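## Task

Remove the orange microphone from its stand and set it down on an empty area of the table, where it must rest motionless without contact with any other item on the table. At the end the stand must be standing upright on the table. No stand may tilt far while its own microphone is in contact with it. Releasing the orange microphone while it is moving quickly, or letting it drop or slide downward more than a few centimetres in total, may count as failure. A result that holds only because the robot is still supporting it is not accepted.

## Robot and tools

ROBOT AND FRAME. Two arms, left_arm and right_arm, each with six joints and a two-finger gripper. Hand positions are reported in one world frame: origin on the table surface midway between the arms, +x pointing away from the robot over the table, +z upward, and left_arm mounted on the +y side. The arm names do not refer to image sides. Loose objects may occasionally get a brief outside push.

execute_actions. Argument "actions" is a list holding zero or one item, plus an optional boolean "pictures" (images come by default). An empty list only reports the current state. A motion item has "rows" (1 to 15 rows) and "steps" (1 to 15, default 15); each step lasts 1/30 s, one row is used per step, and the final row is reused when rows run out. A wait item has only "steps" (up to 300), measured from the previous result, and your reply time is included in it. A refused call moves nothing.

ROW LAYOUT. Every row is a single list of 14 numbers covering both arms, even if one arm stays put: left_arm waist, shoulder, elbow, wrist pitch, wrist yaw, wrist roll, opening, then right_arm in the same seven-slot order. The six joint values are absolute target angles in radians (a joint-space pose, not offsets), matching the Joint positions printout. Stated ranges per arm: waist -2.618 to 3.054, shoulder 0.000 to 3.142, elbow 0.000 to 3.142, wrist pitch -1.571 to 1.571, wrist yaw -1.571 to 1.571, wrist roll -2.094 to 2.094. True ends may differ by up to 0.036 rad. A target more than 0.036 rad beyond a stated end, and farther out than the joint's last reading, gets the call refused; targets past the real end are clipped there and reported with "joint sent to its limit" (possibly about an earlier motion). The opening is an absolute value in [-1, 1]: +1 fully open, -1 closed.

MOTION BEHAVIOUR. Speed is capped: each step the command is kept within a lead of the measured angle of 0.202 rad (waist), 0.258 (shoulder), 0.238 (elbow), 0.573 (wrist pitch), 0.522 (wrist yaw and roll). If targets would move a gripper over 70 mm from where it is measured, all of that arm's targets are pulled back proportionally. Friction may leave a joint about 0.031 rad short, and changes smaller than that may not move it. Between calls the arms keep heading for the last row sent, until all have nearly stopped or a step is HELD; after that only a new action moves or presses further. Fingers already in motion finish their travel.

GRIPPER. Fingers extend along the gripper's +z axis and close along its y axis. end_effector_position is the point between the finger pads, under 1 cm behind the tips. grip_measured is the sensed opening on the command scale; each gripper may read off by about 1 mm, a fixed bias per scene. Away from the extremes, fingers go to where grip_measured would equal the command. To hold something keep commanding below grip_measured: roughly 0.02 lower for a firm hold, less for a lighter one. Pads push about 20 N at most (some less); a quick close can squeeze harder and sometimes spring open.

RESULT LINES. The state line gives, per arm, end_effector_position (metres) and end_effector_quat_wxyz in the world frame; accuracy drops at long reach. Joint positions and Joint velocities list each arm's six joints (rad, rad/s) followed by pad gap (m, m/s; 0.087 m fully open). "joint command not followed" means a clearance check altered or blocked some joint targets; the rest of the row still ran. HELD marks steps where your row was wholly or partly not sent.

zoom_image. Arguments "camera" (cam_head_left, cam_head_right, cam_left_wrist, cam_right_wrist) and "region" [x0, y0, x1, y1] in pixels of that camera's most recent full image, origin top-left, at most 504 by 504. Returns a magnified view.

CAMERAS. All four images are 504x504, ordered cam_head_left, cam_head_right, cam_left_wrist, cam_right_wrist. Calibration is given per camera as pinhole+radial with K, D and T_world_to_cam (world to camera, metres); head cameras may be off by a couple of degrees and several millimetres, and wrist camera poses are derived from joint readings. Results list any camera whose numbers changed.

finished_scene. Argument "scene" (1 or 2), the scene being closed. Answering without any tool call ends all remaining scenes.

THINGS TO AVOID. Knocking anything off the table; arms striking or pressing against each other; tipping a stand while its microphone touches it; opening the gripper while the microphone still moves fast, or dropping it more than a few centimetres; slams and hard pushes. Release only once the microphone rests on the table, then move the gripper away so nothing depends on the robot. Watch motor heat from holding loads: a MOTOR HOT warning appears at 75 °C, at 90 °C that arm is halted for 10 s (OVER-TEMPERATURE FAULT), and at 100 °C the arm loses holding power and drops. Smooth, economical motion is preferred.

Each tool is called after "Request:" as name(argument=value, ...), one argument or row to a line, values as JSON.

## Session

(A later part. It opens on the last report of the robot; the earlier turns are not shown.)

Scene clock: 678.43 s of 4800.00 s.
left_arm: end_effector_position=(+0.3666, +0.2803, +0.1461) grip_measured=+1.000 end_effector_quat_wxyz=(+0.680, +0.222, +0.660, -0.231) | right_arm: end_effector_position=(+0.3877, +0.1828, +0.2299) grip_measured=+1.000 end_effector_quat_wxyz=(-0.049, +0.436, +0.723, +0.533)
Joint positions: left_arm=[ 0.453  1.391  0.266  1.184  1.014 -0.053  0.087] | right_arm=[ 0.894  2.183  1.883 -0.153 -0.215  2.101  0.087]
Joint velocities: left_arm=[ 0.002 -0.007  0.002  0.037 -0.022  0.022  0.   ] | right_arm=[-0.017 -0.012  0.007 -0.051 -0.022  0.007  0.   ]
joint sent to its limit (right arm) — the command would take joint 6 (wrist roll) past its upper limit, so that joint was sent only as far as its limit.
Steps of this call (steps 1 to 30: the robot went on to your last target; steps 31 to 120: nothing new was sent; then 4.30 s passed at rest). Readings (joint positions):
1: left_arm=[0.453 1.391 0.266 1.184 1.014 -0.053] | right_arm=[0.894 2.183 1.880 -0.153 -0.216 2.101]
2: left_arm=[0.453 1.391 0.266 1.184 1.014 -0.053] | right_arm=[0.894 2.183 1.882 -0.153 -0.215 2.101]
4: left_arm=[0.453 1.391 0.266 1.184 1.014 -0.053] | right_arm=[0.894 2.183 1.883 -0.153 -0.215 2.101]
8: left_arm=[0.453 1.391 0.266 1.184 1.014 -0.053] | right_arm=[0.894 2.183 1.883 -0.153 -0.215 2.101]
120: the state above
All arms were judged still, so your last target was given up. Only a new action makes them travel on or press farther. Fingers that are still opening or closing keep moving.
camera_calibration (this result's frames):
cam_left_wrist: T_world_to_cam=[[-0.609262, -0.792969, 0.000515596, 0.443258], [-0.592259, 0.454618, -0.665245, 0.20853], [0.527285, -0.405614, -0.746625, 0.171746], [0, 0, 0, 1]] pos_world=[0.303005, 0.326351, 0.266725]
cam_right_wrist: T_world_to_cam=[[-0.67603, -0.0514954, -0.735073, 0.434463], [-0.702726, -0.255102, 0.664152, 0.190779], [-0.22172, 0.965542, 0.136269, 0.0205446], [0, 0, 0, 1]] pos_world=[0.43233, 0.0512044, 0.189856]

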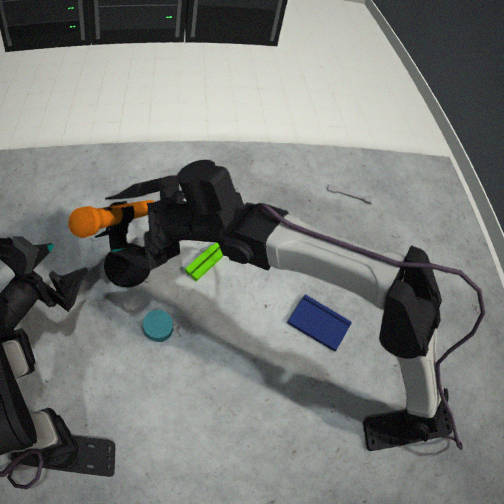

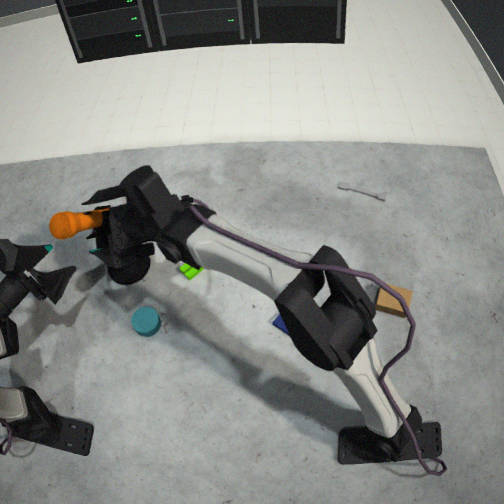

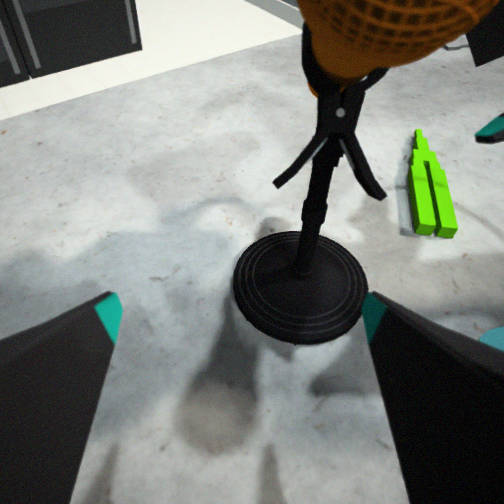

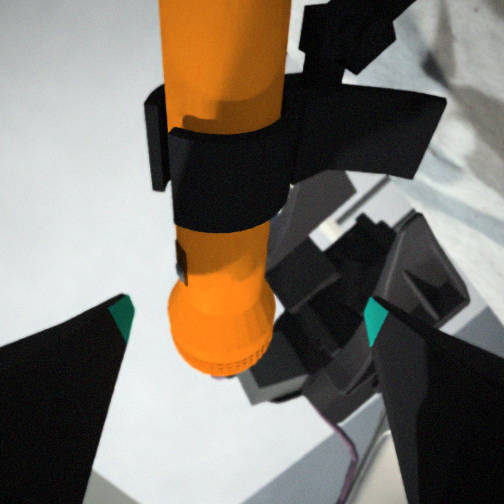

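Request:
execute_actions(
  actions=[
    {"rows":[[0.4396,1.41,0.245,1.2,1.02,-0.06,1,0.904,2.1993,1.9026,-0.1603,-0.204,2.105,1],[0.4386,1.41,0.245,1.2,1.02,-0.06,1,0.904,2.2003,1.9044,-0.1611,-0.204,2.105,1],[0.4369,1.41,0.245,1.2,1.02,-0.06,1,0.904,2.2019,1.9072,-0.1623,-0.204,2.105,1],[0.4347,1.41,0.245,1.2,1.02,-0.06,1,0.904,2.204,1.911,-0.164,-0.204,2.105,1],[0.4318,1.41,0.245,1.2,1.02,-0.06,1,0.904,2.2066,1.9158,-0.1662,-0.204,2.105,1],[0.4286,1.41,0.245,1.2,1.02,-0.06,1,0.905,2.2097,1.9213,-0.1686,-0.204,2.105,1],[0.4248,1.41,0.245,1.2,1.02,-0.06,1,0.905,2.2132,1.9276,-0.1714,-0.204,2.105,1],[0.4207,1.41,0.245,1.2,1.02,-0.06,1,0.905,2.2171,1.9346,-0.1746,-0.204,2.105,1],[0.4162,1.41,0.245,1.2,1.02,-0.06,1,0.905,2.2212,1.9422,-0.1779,-0.204,2.105,1],[0.4115,1.41,0.245,1.2,1.02,-0.06,1,0.906,2.2257,1.9502,-0.1815,-0.204,2.105,1],[0.4065,1.41,0.245,1.2,1.02,-0.06,1,0.906,2.2304,1.9587,-0.1853,-0.204,2.105,1],[0.4013,1.41,0.245,1.2,1.02,-0.06,1,0.906,2.2353,1.9675,-0.1892,-0.204,2.105,1],[0.3959,1.41,0.245,1.2,1.02,-0.06,1,0.906,2.2403,1.9765,-0.1932,-0.204,2.105,1],[0.3905,1.41,0.245,1.2,1.02,-0.06,1,0.907,2.2454,1.9857,-0.1974,-0.204,2.105,1],[0.385,1.41,0.245,1.2,1.02,-0.06,1,0.907,2.2505,1.995,-0.2015,-0.204,2.105,1]],"steps":15},
  ],
  pictures=false,
)

Request:
execute_actions(
  actions=[
    {"rows":[[0.3795,1.41,0.245,1.2,1.02,-0.06,1,0.907,2.2556,2.0043,-0.2056,-0.204,2.105,1],[0.3741,1.41,0.245,1.2,1.02,-0.06,1,0.908,2.2607,2.0135,-0.2098,-0.204,2.105,1],[0.3687,1.41,0.245,1.2,1.02,-0.06,1,0.908,2.2657,2.0225,-0.2138,-0.204,2.105,1],[0.3635,1.41,0.245,1.2,1.02,-0.06,1,0.908,2.2706,2.0313,-0.2177,-0.204,2.105,1],[0.3585,1.41,0.245,1.2,1.02,-0.06,1,0.908,2.2753,2.0398,-0.2215,-0.204,2.105,1],[0.3538,1.41,0.245,1.2,1.02,-0.06,1,0.909,2.2798,2.0478,-0.2251,-0.204,2.105,1],[0.3493,1.41,0.245,1.2,1.02,-0.06,1,0.909,2.2839,2.0554,-0.2284,-0.204,2.105,1],[0.3452,1.41,0.245,1.2,1.02,-0.06,1,0.909,2.2878,2.0624,-0.2316,-0.204,2.105,1],[0.3414,1.41,0.245,1.2,1.02,-0.06,1,0.909,2.2913,2.0687,-0.2344,-0.204,2.105,1],[0.3382,1.41,0.245,1.2,1.02,-0.06,1,0.91,2.2944,2.0742,-0.2368,-0.204,2.105,1],[0.3353,1.41,0.245,1.2,1.02,-0.06,1,0.91,2.297,2.079,-0.239,-0.204,2.105,1],[0.3331,1.41,0.245,1.2,1.02,-0.06,1,0.91,2.2991,2.0828,-0.2407,-0.204,2.105,1],[0.3314,1.41,0.245,1.2,1.02,-0.06,1,0.91,2.3007,2.0856,-0.2419,-0.204,2.105,1],[0.3304,1.41,0.245,1.2,1.02,-0.06,1,0.91,2.3017,2.0874,-0.2427,-0.204,2.105,1],[0.33,1.41,0.245,1.2,1.02,-0.06,1,0.91,2.302,2.088,-0.243,-0.204,2.105,1]],"steps":15},
  ],
  pictures=false,
)

Request:
execute_actions(
  actions=[
    {"steps":10},
  ],
)

Scene clock: 711.93 s of 4800.00 s.
left_arm: end_effector_position=(+0.3647, +0.2652, +0.1461) grip_measured=+1.000 end_effector_quat_wxyz=(+0.674, +0.237, +0.655, -0.246) | right_arm: end_effector_position=(+0.3936, +0.1899, +0.2482) grip_measured=+1.000 end_effector_quat_wxyz=(-0.046, +0.429, +0.716, +0.549)
Joint positions: left_arm=[ 0.408  1.391  0.266  1.184  1.014 -0.053  0.087] | right_arm=[ 0.894  2.209  1.964 -0.168 -0.215  2.101  0.087]
Joint velocities: left_arm=[-0.159  0.002 -0.007 -0.022 -0.022 -0.022  0.   ] | right_arm=[ 0.002  0.159  0.266 -0.11   0.007  0.051  0.   ]
Steps of this call (steps 1 to 90: nothing new was sent; then 30.00 s passed at rest; steps 91 to 105: all 15 steps of this action). Readings (joint positions):
91: left_arm=[0.453 1.391 0.266 1.184 1.014 -0.053] | right_arm=[0.894 2.183 1.883 -0.153 -0.215 2.101]
92: left_arm=[0.453 1.391 0.266 1.184 1.014 -0.053] | right_arm=[0.894 2.183 1.883 -0.153 -0.215 2.101]
94: left_arm=[0.453 1.391 0.266 1.184 1.014 -0.053] | right_arm=[0.894 2.183 1.883 -0.153 -0.215 2.101]
98: left_arm=[0.442 1.391 0.266 1.184 1.014 -0.053] | right_arm=[0.894 2.183 1.900 -0.159 -0.215 2.101]
105: the state above

Scene clock: 712.43 s of 4800.00 s.
left_arm: end_effector_position=(+0.3610, +0.2446, +0.1461) grip_measured=+1.000 end_effector_quat_wxyz=(+0.666, +0.257, +0.647, -0.267) | right_arm: end_effector_position=(+0.4012, +0.1991, +0.2443) grip_measured=+1.000 end_effector_quat_wxyz=(-0.047, +0.431, +0.718, +0.544)
Joint positions: left_arm=[ 0.345  1.391  0.266  1.184  1.014 -0.053  0.087] | right_arm=[ 0.894  2.272  2.065 -0.219 -0.215  2.101  0.087]
Joint velocities: left_arm=[-0.051 -0.007  0.012  0.051 -0.081 -0.022  0.   ] | right_arm=[ 0.012  0.022  0.051 -0.081 -0.051 -0.037  0.   ]
Steps of this call (steps 1 to 15: all 15 steps of this action). Readings (joint positions):
1: left_arm=[0.402 1.391 0.266 1.184 1.014 -0.053] | right_arm=[0.894 2.215 1.972 -0.171 -0.215 2.101]
2: left_arm=[0.397 1.391 0.266 1.184 1.014 -0.053] | right_arm=[0.894 2.221 1.981 -0.175 -0.215 2.101]
4: left_arm=[0.386 1.391 0.266 1.184 1.014 -0.053] | right_arm=[0.894 2.233 1.998 -0.183 -0.215 2.101]
8: left_arm=[0.366 1.391 0.266 1.184 1.014 -0.053] | right_arm=[0.894 2.254 2.030 -0.200 -0.215 2.101]
15: the state above

Scene clock: 712.77 s of 4800.00 s.
left_arm: end_effector_position=(+0.3609, +0.2442, +0.1461) grip_measured=+1.000 end_effector_quat_wxyz=(+0.666, +0.257, +0.647, -0.268) | right_arm: end_effector_position=(+0.4010, +0.1989, +0.2443) grip_measured=+1.000 end_effector_quat_wxyz=(-0.047, +0.432, +0.719, +0.542)
Joint positions: left_arm=[ 0.344  1.391  0.266  1.184  1.014 -0.053  0.087] | right_arm=[ 0.894  2.273  2.068 -0.225 -0.215  2.101  0.087]
Joint velocities: left_arm=[ 0.012 -0.027 -0.002  0.007 -0.007 -0.051  0.   ] | right_arm=[-0.012 -0.012  0.007 -0.066  0.081 -0.007  0.   ]
Steps of this call (steps 1 to 10: the robot went on to your last target). Readings (joint positions):
1: left_arm=[0.344 1.391 0.266 1.184 1.014 -0.053] | right_arm=[0.894 2.273 2.067 -0.220 -0.215 2.101]
2: left_arm=[0.344 1.391 0.266 1.184 1.014 -0.053] | right_arm=[0.894 2.273 2.067 -0.221 -0.215 2.101]
4: left_arm=[0.344 1.391 0.266 1.184 1.014 -0.053] | right_arm=[0.894 2.273 2.068 -0.223 -0.215 2.101]
8: left_arm=[0.344 1.391 0.266 1.184 1.014 -0.053] | right_arm=[0.894 2.273 2.068 -0.225 -0.215 2.101]
10: the state above
camera_calibration (this result's frames):
cam_left_wrist: T_world_to_cam=[[-0.691982, -0.721915, 0.000515596, 0.423667], [-0.539237, 0.516403, -0.665245, 0.187352], [0.479984, -0.460616, -0.746625, 0.190602], [0, 0, 0, 1]] pos_world=[0.302711, 0.296897, 0.266725]
cam_right_wrist: T_world_to_cam=[[-0.665535, -0.0387021, -0.745363, 0.450664], [-0.712144, -0.266006, 0.649686, 0.204209], [-0.223416, 0.963194, 0.149475, 0.00390625], [0, 0, 0, 1]] pos_world=[0.446231, 0.068, 0.202653]

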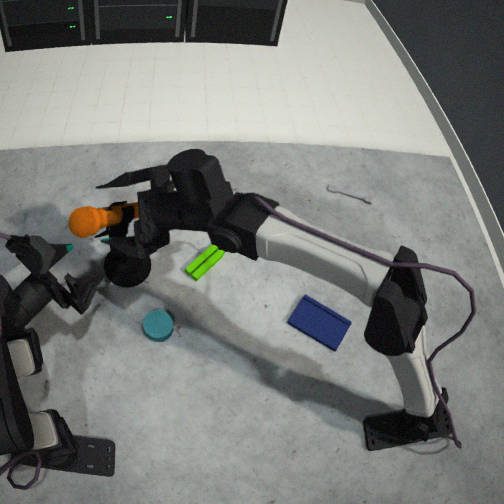

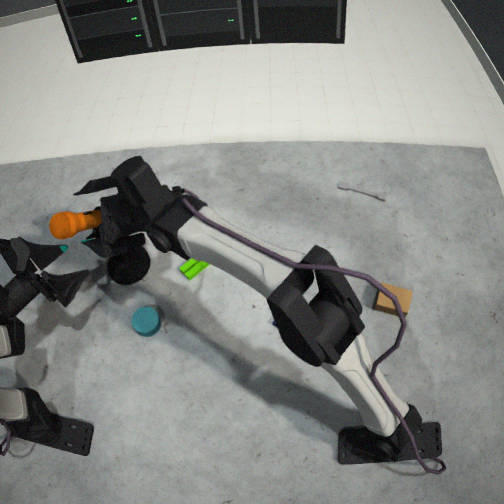

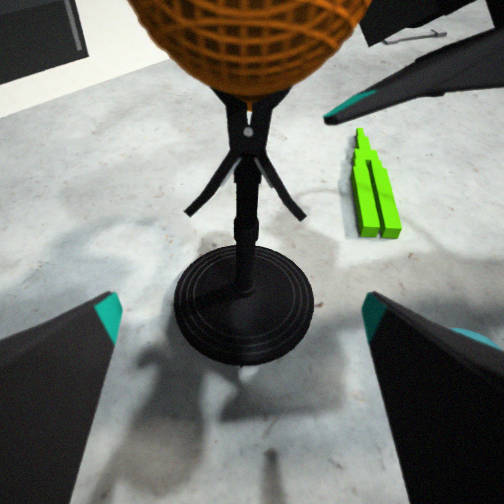

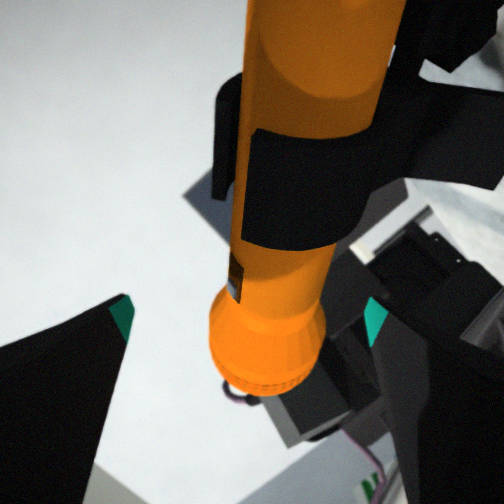

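Request:
execute_actions(
  actions=[
    {"rows":[[0.33,1.41,0.245,1.2,1.02,-0.06,1,0.911,2.3035,2.088,-0.244,-0.204,2.105,1],[0.33,1.41,0.245,1.2,1.02,-0.06,1,0.912,2.305,2.088,-0.245,-0.204,2.105,1],[0.33,1.41,0.245,1.2,1.02,-0.06,1,0.913,2.307,2.088,-0.246,-0.204,2.105,1],[0.33,1.41,0.245,1.2,1.02,-0.06,1,0.914,2.309,2.088,-0.247,-0.204,2.105,1],[0.33,1.41,0.245,1.2,1.02,-0.06,1,0.915,2.311,2.088,-0.248,-0.204,2.105,1],[0.33,1.41,0.245,1.2,1.02,-0.06,1,0.916,2.313,2.088,-0.249,-0.204,2.105,1],[0.33,1.41,0.245,1.2,1.02,-0.06,1,0.917,2.3145,2.088,-0.25,-0.204,2.105,1],[0.33,1.41,0.245,1.2,1.02,-0.06,1,0.918,2.316,2.088,-0.25,-0.204,2.105,1],[0.33,1.41,0.245,1.2,1.02,-0.06,1,0.918,2.317,2.088,-0.25,-0.204,2.105,1]],"steps":15},
  ],
)

Scene clock: 717.47 s of 4800.00 s.
left_arm: end_effector_position=(+0.3609, +0.2442, +0.1461) grip_measured=+1.000 end_effector_quat_wxyz=(+0.666, +0.257, +0.647, -0.268) | right_arm: end_effector_position=(+0.3940, +0.2054, +0.2291) grip_measured=+1.000 end_effector_quat_wxyz=(-0.053, +0.432, +0.728, +0.530)
Joint positions: left_arm=[ 0.344  1.391  0.266  1.184  1.014 -0.053  0.087] | right_arm=[ 0.909  2.293  2.068 -0.235 -0.214  2.101  0.087]
Joint velocities: left_arm=[-0.012 -0.012 -0.002 -0.037 -0.007 -0.066  0.   ] | right_arm=[-0.007  0.022 -0.012 -0.051  0.007  0.037  0.   ]
Steps of this call (steps 1 to 15: the robot went on to your last target; steps 16 to 100: nothing new was sent; then 0.87 s passed at rest; steps 101 to 115: all 15 steps of this action). Readings (joint positions):
101: left_arm=[0.344 1.391 0.266 1.184 1.014 -0.053] | right_arm=[0.894 2.273 2.068 -0.227 -0.215 2.101]
102: left_arm=[0.344 1.391 0.266 1.184 1.014 -0.053] | right_arm=[0.895 2.273 2.068 -0.227 -0.214 2.101]
104: left_arm=[0.344 1.391 0.266 1.184 1.014 -0.053] | right_arm=[0.898 2.273 2.068 -0.228 -0.214 2.101]
108: left_arm=[0.344 1.391 0.266 1.184 1.014 -0.053] | right_arm=[0.905 2.277 2.068 -0.229 -0.214 2.101]
115: the state above
camera_calibration (this result's frames):
cam_left_wrist: T_world_to_cam=[[-0.691982, -0.721915, 0.000515596, 0.423667], [-0.539237, 0.516403, -0.665245, 0.187352], [0.479984, -0.460616, -0.746625, 0.190602], [0, 0, 0, 1]] pos_world=[0.302711, 0.296897, 0.266725]
cam_right_wrist: T_world_to_cam=[[-0.678485, -0.0651935, -0.731716, 0.442393], [-0.69631, -0.260365, 0.668852, 0.198955], [-0.234118, 0.963307, 0.131259, 0.00669093], [0, 0, 0, 1]] pos_world=[0.440258, 0.0741967, 0.189756]

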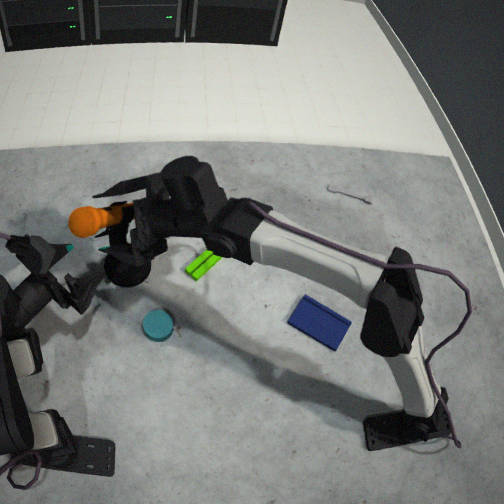

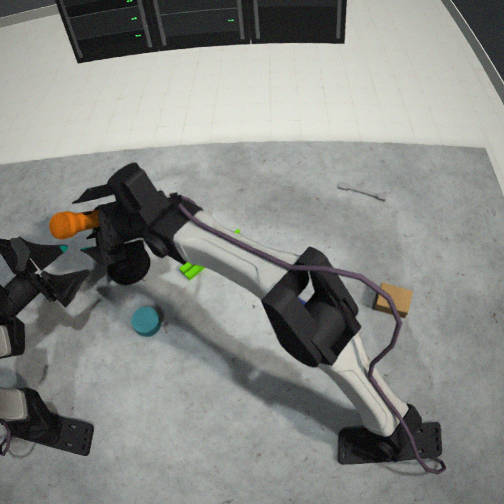

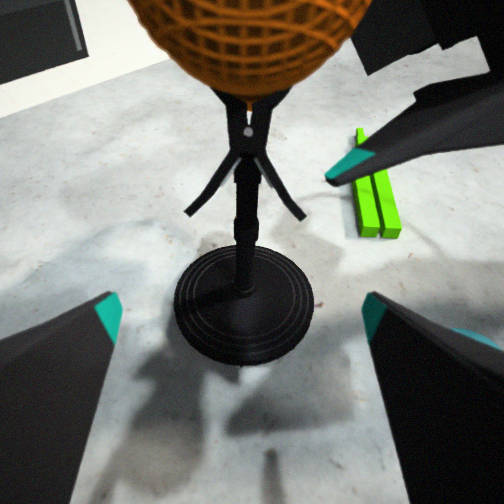

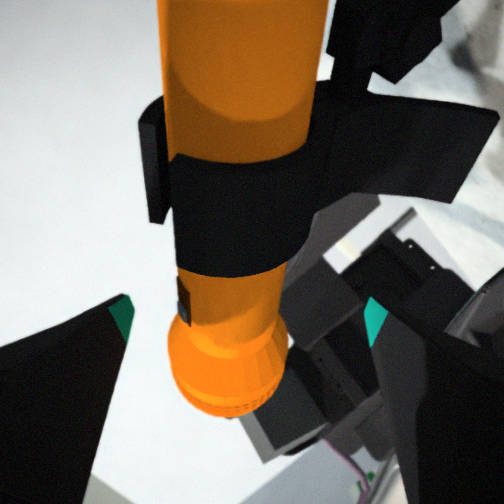

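Request:
execute_actions(
  actions=[
    {"rows":[[0.33,1.41,0.245,1.2,1.02,-0.06,1,0.915,2.322,2.09,-0.248,-0.202,2.105,1],[0.33,1.41,0.245,1.2,1.02,-0.06,1,0.915,2.326,2.093,-0.248,-0.2,2.105,1],[0.33,1.41,0.245,1.2,1.02,-0.06,1,0.915,2.33,2.097,-0.248,-0.198,2.105,1],[0.33,1.41,0.245,1.2,1.02,-0.06,1,0.915,2.333,2.102,-0.248,-0.196,2.105,1],[0.33,1.41,0.245,1.2,1.02,-0.06,1,0.915,2.336,2.107,-0.248,-0.194,2.105,1],[0.33,1.41,0.245,1.2,1.02,-0.06,1,0.915,2.339,2.112,-0.248,-0.192,2.105,1],[0.33,1.41,0.245,1.2,1.02,-0.06,1,0.915,2.342,2.117,-0.248,-0.19,2.105,1],[0.33,1.41,0.245,1.2,1.02,-0.06,1,0.915,2.345,2.122,-0.248,-0.188,2.105,1],[0.33,1.41,0.245,1.2,1.02,-0.06,1,0.915,2.348,2.127,-0.248,-0.186,2.105,1],[0.33,1.41,0.245,1.2,1.02,-0.06,1,0.915,2.351,2.131,-0.248,-0.184,2.105,1],[0.33,1.41,0.245,1.2,1.02,-0.06,1,0.915,2.354,2.135,-0.248,-0.182,2.105,1],[0.33,1.41,0.245,1.2,1.02,-0.06,1,0.915,2.356,2.138,-0.248,-0.18,2.105,1],[0.33,1.41,0.245,1.2,1.02,-0.06,1,0.915,2.358,2.14,-0.248,-0.18,2.105,1],[0.33,1.41,0.245,1.2,1.02,-0.06,1,0.915,2.359,2.142,-0.248,-0.18,2.105,1],[0.33,1.41,0.245,1.2,1.02,-0.06,1,0.915,2.36,2.142,-0.248,-0.18,2.105,1]],"steps":15},
  ],
  pictures=false,
)

Request:
execute_actions(
  actions=[
    {"steps":8},
  ],
)

Scene clock: 731.93 s of 4800.00 s.
left_arm: end_effector_position=(+0.3609, +0.2442, +0.1461) grip_measured=+1.000 end_effector_quat_wxyz=(+0.666, +0.257, +0.647, -0.268) | right_arm: end_effector_position=(+0.4023, +0.2108, +0.2284) grip_measured=+1.000 end_effector_quat_wxyz=(-0.044, +0.435, +0.723, +0.535)
Joint positions: left_arm=[ 0.344  1.391  0.266  1.184  1.014 -0.053  0.087] | right_arm=[ 0.909  2.33   2.12  -0.237 -0.195  2.101  0.087]
Joint velocities: left_arm=[-0.012 -0.007  0.022  0.007 -0.007 -0.022  0.   ] | right_arm=[ 0.002  0.037  0.051 -0.007  0.037 -0.022  0.   ]
Steps of this call (steps 1 to 15: the robot went on to your last target; steps 16 to 100: nothing new was sent; then 10.63 s passed at rest; steps 101 to 115: all 15 steps of this action). Readings (joint positions):
101: left_arm=[0.344 1.391 0.266 1.184 1.014 -0.053] | right_arm=[0.909 2.293 2.068 -0.236 -0.214 2.101]
102: left_arm=[0.344 1.391 0.266 1.184 1.014 -0.053] | right_arm=[0.909 2.293 2.068 -0.236 -0.213 2.101]
104: left_arm=[0.344 1.391 0.266 1.184 1.014 -0.053] | right_arm=[0.909 2.294 2.071 -0.237 -0.212 2.101]
108: left_arm=[0.344 1.391 0.266 1.184 1.014 -0.053] | right_arm=[0.909 2.310 2.095 -0.237 -0.206 2.101]
115: the state above

Scene clock: 732.20 s of 4800.00 s.
left_arm: end_effector_position=(+0.3609, +0.2442, +0.1461) grip_measured=+1.000 end_effector_quat_wxyz=(+0.666, +0.257, +0.647, -0.268) | right_arm: end_effector_position=(+0.4031, +0.2110, +0.2276) grip_measured=+1.000 end_effector_quat_wxyz=(-0.043, +0.436, +0.723, +0.535)
Joint positions: left_arm=[ 0.344  1.391  0.266  1.184  1.014 -0.053  0.087] | right_arm=[ 0.909  2.332  2.121 -0.237 -0.192  2.101  0.087]
Joint velocities: left_arm=[-0.007 -0.002  0.007  0.095 -0.022  0.007  0.   ] | right_arm=[-0.002  0.002  0.007 -0.022 -0.081 -0.066  0.   ]
Steps of this call (steps 1 to 8: the robot went on to your last target). Readings (joint positions):
1: left_arm=[0.344 1.391 0.266 1.184 1.014 -0.053] | right_arm=[0.909 2.331 2.121 -0.237 -0.194 2.101]
2: left_arm=[0.344 1.391 0.266 1.184 1.014 -0.053] | right_arm=[0.909 2.331 2.121 -0.237 -0.193 2.101]
4: left_arm=[0.344 1.391 0.266 1.184 1.014 -0.053] | right_arm=[0.909 2.332 2.121 -0.237 -0.193 2.101]
8: the state above
camera_calibration (this result's frames):
cam_left_wrist: T_world_to_cam=[[-0.691982, -0.721915, 0.000515596, 0.423667], [-0.539237, 0.516403, -0.665245, 0.187352], [0.479984, -0.460616, -0.746625, 0.190602], [0, 0, 0, 1]] pos_world=[0.302711, 0.296897, 0.266725]
cam_right_wrist: T_world_to_cam=[[-0.668604, -0.0494553, -0.741973, 0.442792], [-0.71129, -0.248473, 0.657517, 0.213883], [-0.216878, 0.967376, 0.130953, -0.0040309], [0, 0, 0, 1]] pos_world=[0.447311, 0.0789419, 0.188436]

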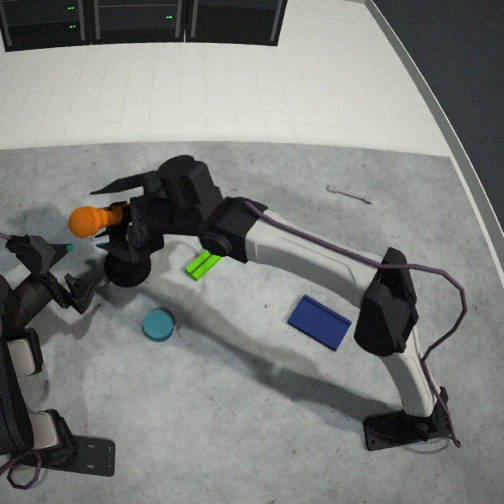

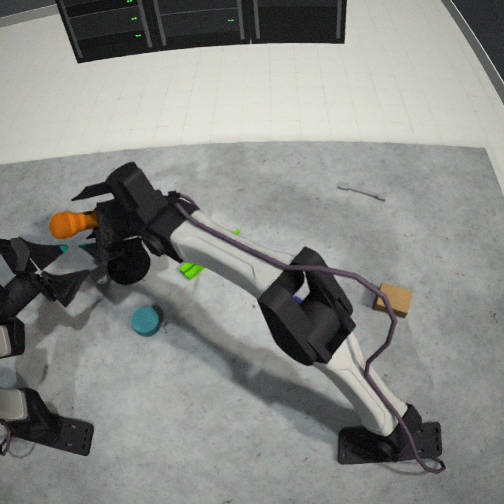

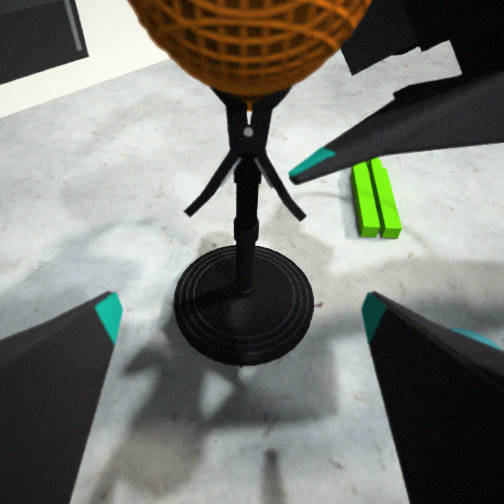

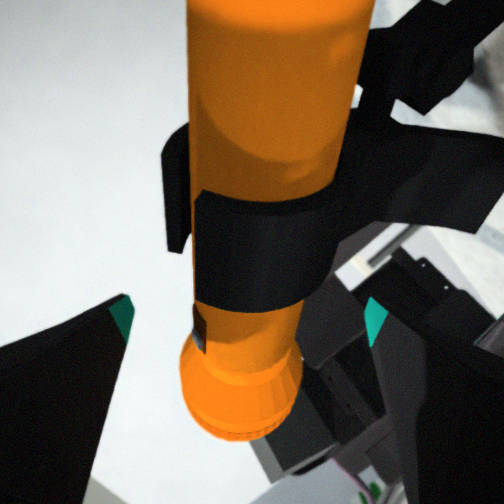

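Request:
execute_actions(
  actions=[
    {"rows":[[0.33,1.41,0.245,1.2,1.02,-0.06,1,0.915,2.36,2.142,-0.248,-0.18,2.105,0.9],[0.33,1.41,0.245,1.2,1.02,-0.06,1,0.915,2.36,2.142,-0.248,-0.18,2.105,0.8],[0.33,1.41,0.245,1.2,1.02,-0.06,1,0.915,2.36,2.142,-0.248,-0.18,2.105,0.7],[0.33,1.41,0.245,1.2,1.02,-0.06,1,0.915,2.36,2.142,-0.248,-0.18,2.105,0.6],[0.33,1.41,0.245,1.2,1.02,-0.06,1,0.915,2.36,2.142,-0.248,-0.18,2.105,0.5],[0.33,1.41,0.245,1.2,1.02,-0.06,1,0.915,2.36,2.142,-0.248,-0.18,2.105,0.4],[0.33,1.41,0.245,1.2,1.02,-0.06,1,0.915,2.36,2.142,-0.248,-0.18,2.105,0.3],[0.33,1.41,0.245,1.2,1.02,-0.06,1,0.915,2.36,2.142,-0.248,-0.18,2.105,0.22],[0.33,1.41,0.245,1.2,1.02,-0.06,1,0.915,2.36,2.142,-0.248,-0.18,2.105,0.15],[0.33,1.41,0.245,1.2,1.02,-0.06,1,0.915,2.36,2.142,-0.248,-0.18,2.105,0.1],[0.33,1.41,0.245,1.2,1.02,-0.06,1,0.915,2.36,2.142,-0.248,-0.18,2.105,0.05],[0.33,1.41,0.245,1.2,1.02,-0.06,1,0.915,2.36,2.142,-0.248,-0.18,2.105,0.0]],"steps":15},
  ],
)

Scene clock: 736.93 s of 4800.00 s.
left_arm: end_effector_position=(+0.3609, +0.2442, +0.1461) grip_measured=+1.000 end_effector_quat_wxyz=(+0.666, +0.257, +0.647, -0.268) | right_arm: end_effector_position=(+0.4033, +0.2109, +0.2275) grip_measured=+0.001 end_effector_quat_wxyz=(-0.042, +0.436, +0.723, +0.535)
Joint positions: left_arm=[ 0.344  1.391  0.266  1.184  1.014 -0.053  0.087] | right_arm=[ 0.909  2.332  2.121 -0.237 -0.191  2.101  0.044]
Joint velocities: left_arm=[-0.012 -0.012 -0.012  0.037  0.007 -0.022  0.   ] | right_arm=[ 0.002 -0.002  0.002  0.022  0.037 -0.007 -0.001]
Steps of this call (steps 1 to 15: the robot went on to your last target; steps 16 to 100: nothing new was sent; then 0.90 s passed at rest; steps 101 to 115: all 15 steps of this action). Readings (joint positions):
101: left_arm=[0.344 1.391 0.266 1.184 1.014 -0.053] | right_arm=[0.909 2.332 2.121 -0.237 -0.191 2.101]
102: left_arm=[0.344 1.391 0.266 1.184 1.014 -0.053] | right_arm=[0.909 2.332 2.121 -0.237 -0.191 2.101]
104: left_arm=[0.344 1.391 0.266 1.184 1.014 -0.053] | right_arm=[0.909 2.332 2.121 -0.237 -0.191 2.101]
108: left_arm=[0.344 1.391 0.266 1.184 1.014 -0.053] | right_arm=[0.909 2.332 2.121 -0.237 -0.191 2.101]
115: the state above
camera_calibration (this result's frames):
cam_left_wrist: T_world_to_cam=[[-0.691982, -0.721915, 0.000515596, 0.423667], [-0.539237, 0.516403, -0.665245, 0.187352], [0.479984, -0.460616, -0.746625, 0.190602], [0, 0, 0, 1]] pos_world=[0.302711, 0.296897, 0.266725]
cam_right_wrist: T_world_to_cam=[[-0.668367, -0.0489953, -0.742216, 0.442755], [-0.7118, -0.247535, 0.657318, 0.214079], [-0.21593, 0.967639, 0.13057, -0.00427439], [0, 0, 0, 1]] pos_world=[0.447382, 0.0788212, 0.18846]

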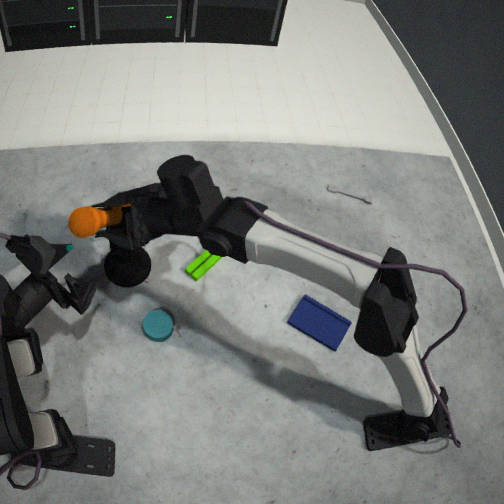

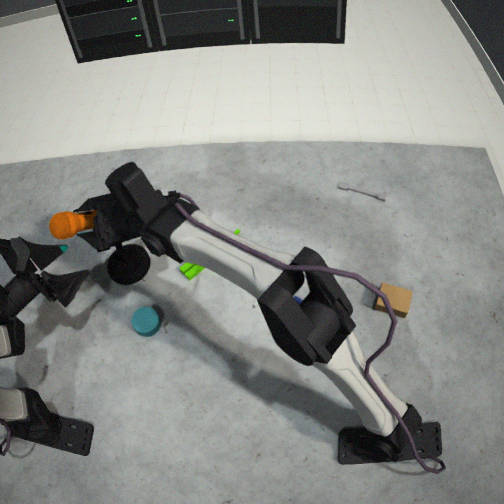

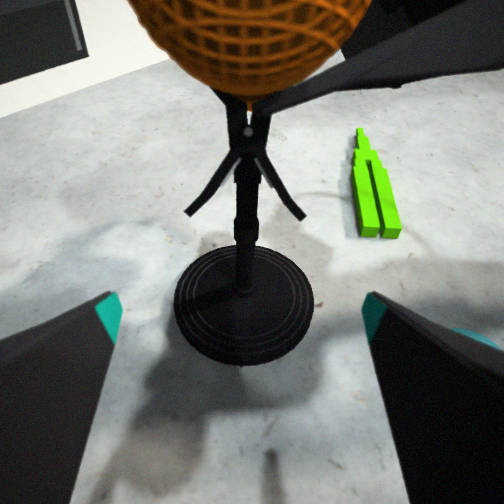

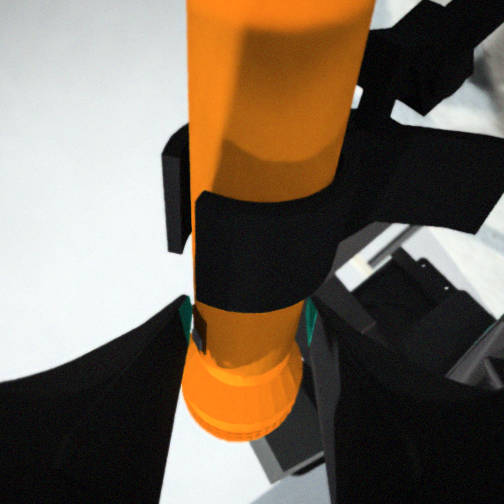

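Request:
zoom_image(
  camera="cam_right_wrist",
  region=[150, 230, 360, 440],
)

Request:
zoom_image(
  camera="cam_head_left",
  region=[50, 160, 200, 310],
)

Region (150, 230, 360, 440) of cam_right_wrist's 504x504 image, scaled by 2.400, with more detail than that image has.

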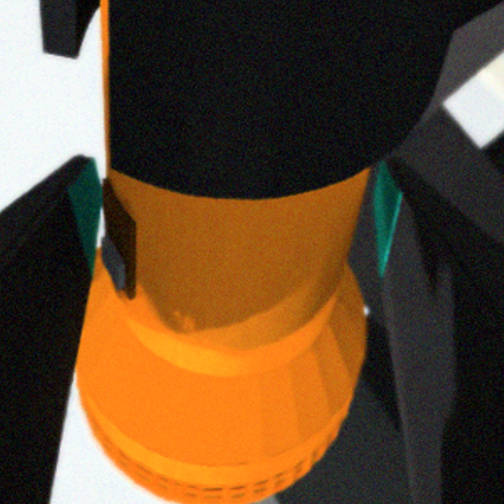

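Region (50, 160, 200, 310) of cam_head_left's 504x504 image, scaled by 3.360, with more detail than that image has.

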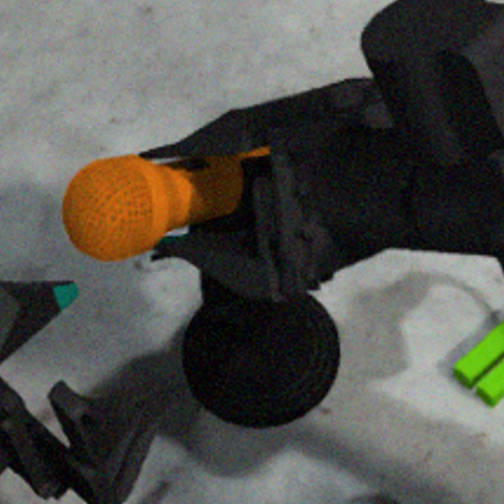

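Request:
execute_actions(
  actions=[
    {"rows":[[0.33,1.41,0.245,1.2,1.02,-0.06,1,0.915,2.36,2.142,-0.235,-0.18,2.105,0.0],[0.33,1.41,0.245,1.2,1.02,-0.06,1,0.915,2.36,2.142,-0.225,-0.18,2.105,0.0],[0.33,1.41,0.245,1.2,1.02,-0.06,1,0.915,2.36,2.142,-0.218,-0.18,2.105,0.0],[0.33,1.41,0.245,1.2,1.02,-0.06,1,0.915,2.36,2.142,-0.212,-0.18,2.105,0.0],[0.33,1.41,0.245,1.2,1.02,-0.06,1,0.915,2.36,2.142,-0.208,-0.18,2.105,0.0],[0.33,1.41,0.245,1.2,1.02,-0.06,1,0.915,2.36,2.142,-0.208,-0.18,2.105,-0.01],[0.33,1.41,0.245,1.2,1.02,-0.06,1,0.915,2.36,2.142,-0.208,-0.18,2.105,-0.02],[0.33,1.41,0.245,1.2,1.02,-0.06,1,0.915,2.36,2.142,-0.208,-0.18,2.105,-0.03],[0.33,1.41,0.245,1.2,1.02,-0.06,1,0.915,2.36,2.142,-0.208,-0.18,2.105,-0.04],[0.33,1.41,0.245,1.2,1.02,-0.06,1,0.915,2.36,2.142,-0.208,-0.18,2.105,-0.05],[0.33,1.41,0.245,1.2,1.02,-0.06,1,0.915,2.36,2.142,-0.208,-0.18,2.105,-0.06],[0.33,1.41,0.245,1.2,1.02,-0.06,1,0.915,2.36,2.142,-0.208,-0.18,2.105,-0.07],[0.33,1.41,0.245,1.2,1.02,-0.06,1,0.915,2.36,2.142,-0.208,-0.18,2.105,-0.08],[0.33,1.41,0.245,1.2,1.02,-0.06,1,0.915,2.36,2.142,-0.208,-0.18,2.105,-0.09],[0.33,1.41,0.245,1.2,1.02,-0.06,1,0.915,2.36,2.142,-0.208,-0.18,2.105,-0.1]],"steps":15},
  ],
  pictures=false,
)

Request:
execute_actions(
  actions=[
    {"rows":[[0.33,1.41,0.245,1.2,1.02,-0.06,1,0.915,2.36,2.142,-0.208,-0.18,2.105,-0.112],[0.33,1.41,0.245,1.2,1.02,-0.06,1,0.915,2.36,2.142,-0.208,-0.18,2.105,-0.124],[0.33,1.41,0.245,1.2,1.02,-0.06,1,0.915,2.36,2.142,-0.208,-0.18,2.105,-0.136],[0.33,1.41,0.245,1.2,1.02,-0.06,1,0.915,2.36,2.142,-0.208,-0.18,2.105,-0.148],[0.33,1.41,0.245,1.2,1.02,-0.06,1,0.915,2.36,2.142,-0.208,-0.18,2.105,-0.16],[0.33,1.41,0.245,1.2,1.02,-0.06,1,0.915,2.36,2.142,-0.208,-0.18,2.105,-0.172],[0.33,1.41,0.245,1.2,1.02,-0.06,1,0.915,2.36,2.142,-0.208,-0.18,2.105,-0.184],[0.33,1.41,0.245,1.2,1.02,-0.06,1,0.915,2.36,2.142,-0.208,-0.18,2.105,-0.196],[0.33,1.41,0.245,1.2,1.02,-0.06,1,0.915,2.36,2.142,-0.208,-0.18,2.105,-0.208],[0.33,1.41,0.245,1.2,1.02,-0.06,1,0.915,2.36,2.142,-0.208,-0.18,2.105,-0.22],[0.33,1.41,0.245,1.2,1.02,-0.06,1,0.915,2.36,2.142,-0.208,-0.18,2.105,-0.232],[0.33,1.41,0.245,1.2,1.02,-0.06,1,0.915,2.36,2.142,-0.208,-0.18,2.105,-0.244],[0.33,1.41,0.245,1.2,1.02,-0.06,1,0.915,2.36,2.142,-0.208,-0.18,2.105,-0.25]],"steps":15},
  ],
)

Scene clock: 747.17 s of 4800.00 s.
left_arm: end_effector_position=(+0.3609, +0.2442, +0.1461) grip_measured=+1.000 end_effector_quat_wxyz=(+0.666, +0.257, +0.647, -0.268) | right_arm: end_effector_position=(+0.4043, +0.2122, +0.2319) grip_measured=-0.095 end_effector_quat_wxyz=(-0.041, +0.432, +0.719, +0.543)
Joint positions: left_arm=[ 0.344  1.391  0.266  1.184  1.014 -0.053  0.087] | right_arm=[ 0.909  2.332  2.121 -0.218 -0.191  2.101  0.04 ]
Joint velocities: left_arm=[ 0.002 -0.007 -0.012 -0.11  -0.037  0.007  0.   ] | right_arm=[-0.017 -0.012 -0.007  0.007 -0.007  0.037 -0.009]
Steps of this call (steps 1 to 15: the robot went on to your last target; steps 16 to 100: nothing new was sent; then 6.40 s passed at rest; steps 101 to 115: all 15 steps of this action). Readings (joint positions):
101: left_arm=[0.344 1.391 0.266 1.184 1.014 -0.053] | right_arm=[0.909 2.332 2.121 -0.237 -0.191 2.101]
102: left_arm=[0.344 1.391 0.266 1.184 1.014 -0.053] | right_arm=[0.909 2.332 2.121 -0.236 -0.191 2.101]
104: left_arm=[0.344 1.391 0.266 1.184 1.014 -0.053] | right_arm=[0.909 2.332 2.121 -0.232 -0.191 2.101]
108: left_arm=[0.344 1.391 0.266 1.184 1.014 -0.053] | right_arm=[0.909 2.332 2.121 -0.219 -0.191 2.101]
115: the state above

Scene clock: 747.67 s of 4800.00 s.
left_arm: end_effector_position=(+0.3609, +0.2442, +0.1461) grip_measured=+1.000 end_effector_quat_wxyz=(+0.666, +0.257, +0.647, -0.268) | right_arm: end_effector_position=(+0.4032, +0.2124, +0.2308) grip_measured=-0.181 end_effector_quat_wxyz=(-0.042, +0.433, +0.720, +0.541)
Joint positions: left_arm=[ 0.344  1.391  0.266  1.184  1.014 -0.053  0.087] | right_arm=[ 0.91   2.332  2.121 -0.223 -0.191  2.102  0.036]
Joint velocities: left_arm=[ 0.007  0.002 -0.012  0.051 -0.051  0.007  0.   ] | right_arm=[ 0.007 -0.007 -0.002  0.037 -0.051  0.037 -0.001]
Steps of this call (steps 1 to 15: all 15 steps of this action). Readings (joint positions):
1: left_arm=[0.344 1.391 0.266 1.184 1.014 -0.053] | right_arm=[0.909 2.332 2.121 -0.218 -0.191 2.101]
2: left_arm=[0.344 1.391 0.266 1.184 1.014 -0.053] | right_arm=[0.909 2.332 2.121 -0.219 -0.191 2.101]
4: left_arm=[0.344 1.391 0.266 1.184 1.014 -0.053] | right_arm=[0.909 2.332 2.121 -0.220 -0.191 2.101]
8: left_arm=[0.344 1.391 0.266 1.184 1.014 -0.053] | right_arm=[0.909 2.332 2.121 -0.222 -0.191 2.102]
15: the state above
camera_calibration (this result's frames):
cam_left_wrist: T_world_to_cam=[[-0.691982, -0.721915, 0.000515596, 0.423667], [-0.539237, 0.516403, -0.665245, 0.187352], [0.479984, -0.460616, -0.746625, 0.190602], [0, 0, 0, 1]] pos_world=[0.302711, 0.296897, 0.266725]
cam_right_wrist: T_world_to_cam=[[-0.661792, -0.0413465, -0.748546, 0.442376], [-0.71716, -0.256006, 0.648184, 0.218282], [-0.218432, 0.965791, 0.13977, -0.006908], [0, 0, 0, 1]] pos_world=[0.447795, 0.0808437, 0.190617]

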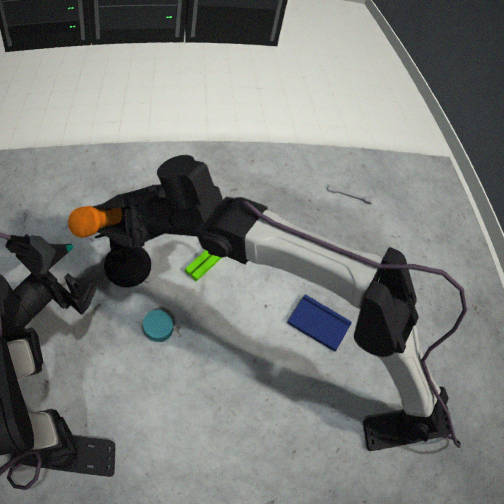

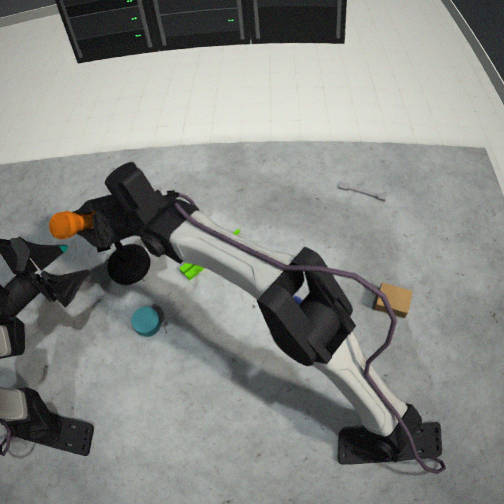

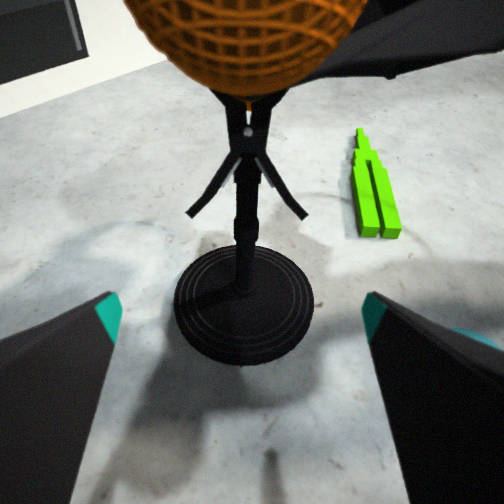

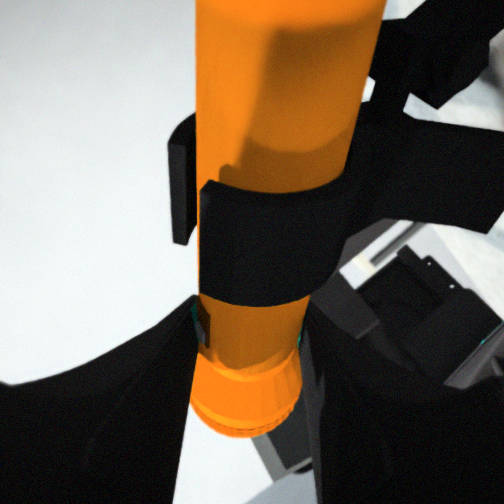

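Request:
execute_actions(
  actions=[
    {"rows":[[0.33,1.41,0.258,1.2016,1.012,-0.0605,1,0.915,2.36,2.142,-0.208,-0.18,2.105,-0.25],[0.33,1.41,0.272,1.2063,1.002,-0.0618,1,0.915,2.36,2.142,-0.208,-0.18,2.105,-0.25],[0.33,1.41,0.285,1.2137,0.9975,-0.064,1,0.915,2.36,2.142,-0.208,-0.18,2.105,-0.25],[0.3291,1.4113,0.2854,1.2235,0.9915,-0.0668,1,0.915,2.36,2.142,-0.208,-0.18,2.105,-0.25],[0.3264,1.4152,0.2867,1.2353,0.9843,-0.0702,1,0.915,2.36,2.142,-0.208,-0.18,2.105,-0.25],[0.3221,1.4212,0.2886,1.2488,0.976,-0.074,1,0.915,2.36,2.142,-0.208,-0.18,2.105,-0.25],[0.3165,1.4291,0.2912,1.2637,0.9668,-0.0783,1,0.915,2.36,2.142,-0.208,-0.18,2.105,-0.25],[0.3097,1.4388,0.2944,1.2796,0.9571,-0.0829,1,0.915,2.36,2.142,-0.208,-0.18,2.105,-0.25],[0.3019,1.4497,0.298,1.2961,0.9469,-0.0876,1,0.915,2.36,2.142,-0.208,-0.18,2.105,-0.25],[0.2934,1.4619,0.3019,1.313,0.9365,-0.0925,1,0.915,2.36,2.142,-0.208,-0.18,2.105,-0.25],[0.2842,1.4748,0.3061,1.3299,0.9261,-0.0974,1,0.915,2.36,2.142,-0.208,-0.18,2.105,-0.25],[0.2747,1.4883,0.3105,1.3464,0.9159,-0.1021,1,0.915,2.36,2.142,-0.208,-0.18,2.105,-0.25],[0.265,1.502,0.315,1.3623,0.9062,-0.1067,1,0.915,2.36,2.142,-0.208,-0.18,2.105,-0.25],[0.2553,1.5158,0.3195,1.3772,0.897,-0.111,1,0.915,2.36,2.142,-0.208,-0.18,2.105,-0.25],[0.2458,1.5292,0.3239,1.3907,0.8887,-0.1148,1,0.915,2.36,2.142,-0.208,-0.18,2.105,-0.25]],"steps":15},
  ],
  pictures=false,
)

Request:
execute_actions(
  actions=[
    {"rows":[[0.2366,1.5422,0.3281,1.4025,0.8815,-0.1182,1,0.915,2.36,2.142,-0.208,-0.18,2.105,-0.25],[0.2281,1.5543,0.332,1.4123,0.8754,-0.1211,1,0.915,2.36,2.142,-0.208,-0.18,2.105,-0.25],[0.2203,1.5653,0.3356,1.4197,0.8709,-0.1232,1,0.915,2.36,2.142,-0.208,-0.18,2.105,-0.25],[0.2135,1.5749,0.3388,1.4244,0.868,-0.1245,1,0.915,2.36,2.142,-0.208,-0.18,2.105,-0.25],[0.2079,1.5828,0.3414,1.426,0.867,-0.125,1,0.915,2.36,2.142,-0.208,-0.18,2.105,-0.25],[0.2036,1.5888,0.3433,1.426,0.867,-0.125,1,0.915,2.36,2.142,-0.208,-0.18,2.105,-0.25],[0.2009,1.5927,0.3446,1.426,0.867,-0.125,1,0.915,2.36,2.142,-0.208,-0.18,2.105,-0.25],[0.2,1.594,0.345,1.426,0.867,-0.125,1,0.915,2.36,2.142,-0.208,-0.18,2.105,-0.25]],"steps":15},
  ],
)

Scene clock: 785.03 s of 4800.00 s.
left_arm: end_effector_position=(+0.3756, +0.2325, +0.1491) grip_measured=+1.000 end_effector_quat_wxyz=(+0.680, +0.252, +0.634, -0.268) | right_arm: end_effector_position=(+0.4032, +0.2124, +0.2308) grip_measured=-0.181 end_effector_quat_wxyz=(-0.042, +0.433, +0.720, +0.541)
Joint positions: left_arm=[ 0.275  1.486  0.288  1.314  0.935 -0.09   0.087] | right_arm=[ 0.91   2.332  2.121 -0.223 -0.191  2.102  0.036]
Joint velocities: left_arm=[-0.291  0.398  0.149  0.418 -0.227 -0.11   0.   ] | right_arm=[ 0.022 -0.007 -0.007 -0.051 -0.095  0.051  0.001]
Steps of this call (steps 1 to 15: the robot went on to your last target; steps 16 to 100: nothing new was sent; then 33.53 s passed at rest; steps 101 to 115: all 15 steps of this action). Readings (joint positions):
101: left_arm=[0.344 1.391 0.266 1.184 1.014 -0.053] | right_arm=[0.910 2.332 2.121 -0.223 -0.191 2.102]
102: left_arm=[0.344 1.391 0.266 1.185 1.013 -0.053] | right_arm=[0.910 2.332 2.121 -0.223 -0.191 2.102]
104: left_arm=[0.344 1.391 0.266 1.190 1.010 -0.054] | right_arm=[0.910 2.332 2.121 -0.223 -0.191 2.102]
108: left_arm=[0.334 1.399 0.266 1.223 0.991 -0.063] | right_arm=[0.910 2.332 2.121 -0.223 -0.191 2.102]
115: the state above

Scene clock: 785.53 s of 4800.00 s.
left_arm: end_effector_position=(+0.3873, +0.2189, +0.1488) grip_measured=+1.000 end_effector_quat_wxyz=(+0.686, +0.249, +0.625, -0.275) | right_arm: end_effector_position=(+0.4032, +0.2124, +0.2308) grip_measured=-0.181 end_effector_quat_wxyz=(-0.042, +0.433, +0.720, +0.541)
Joint positions: left_arm=[ 0.214  1.574  0.316  1.405  0.879 -0.116  0.087] | right_arm=[ 0.91   2.332  2.121 -0.223 -0.191  2.102  0.036]
Joint velocities: left_arm=[-0.007 -0.007 -0.027 -0.051 -0.051  0.066  0.   ] | right_arm=[ 0.002 -0.017  0.007 -0.007 -0.022  0.037  0.001]
Steps of this call (steps 1 to 15: all 15 steps of this action). Readings (joint positions):
1: left_arm=[0.266 1.500 0.293 1.328 0.926 -0.094] | right_arm=[0.910 2.332 2.121 -0.223 -0.191 2.102]
2: left_arm=[0.257 1.512 0.298 1.342 0.918 -0.097] | right_arm=[0.910 2.332 2.121 -0.223 -0.191 2.102]
4: left_arm=[0.239 1.536 0.306 1.365 0.904 -0.104] | right_arm=[0.910 2.332 2.121 -0.223 -0.191 2.102]
8: left_arm=[0.217 1.568 0.315 1.390 0.887 -0.112] | right_arm=[0.910 2.332 2.121 -0.223 -0.191 2.102]
15: the state above
camera_calibration (this result's frames):
cam_left_wrist: T_world_to_cam=[[-0.691944, -0.721951, -0.000811162, 0.423907], [-0.507234, 0.486951, -0.71105, 0.217331], [0.513738, -0.491595, -0.703141, 0.155538], [0, 0, 0, 1]] pos_world=[0.323652, 0.276673, 0.264242]
cam_right_wrist: T_world_to_cam=[[-0.661792, -0.0413465, -0.748546, 0.442376], [-0.71716, -0.256006, 0.648184, 0.218282], [-0.218432, 0.965791, 0.13977, -0.006908], [0, 0, 0, 1]] pos_world=[0.447795, 0.0808437, 0.190617]

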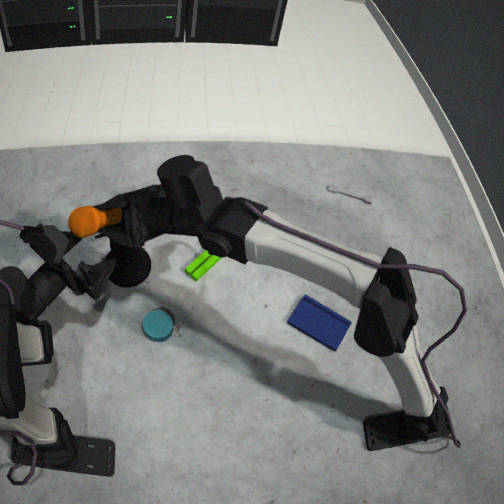

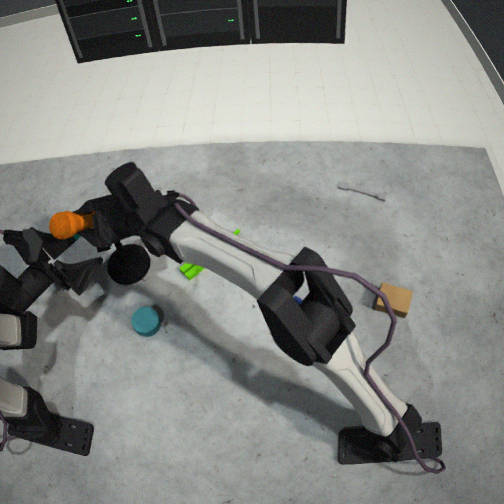

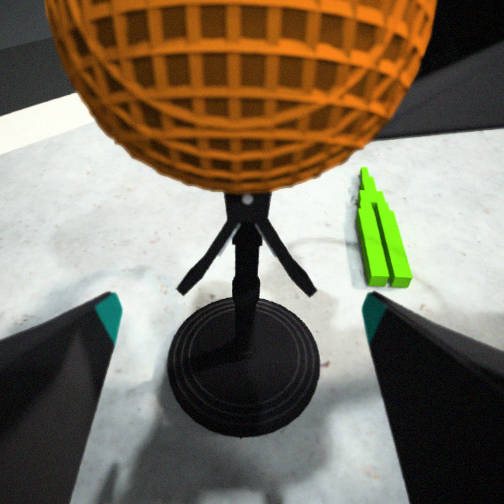

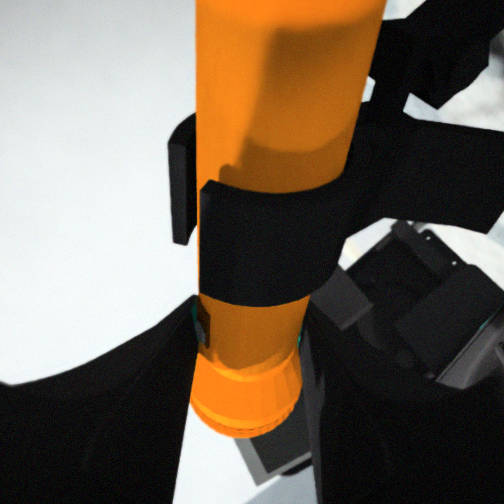

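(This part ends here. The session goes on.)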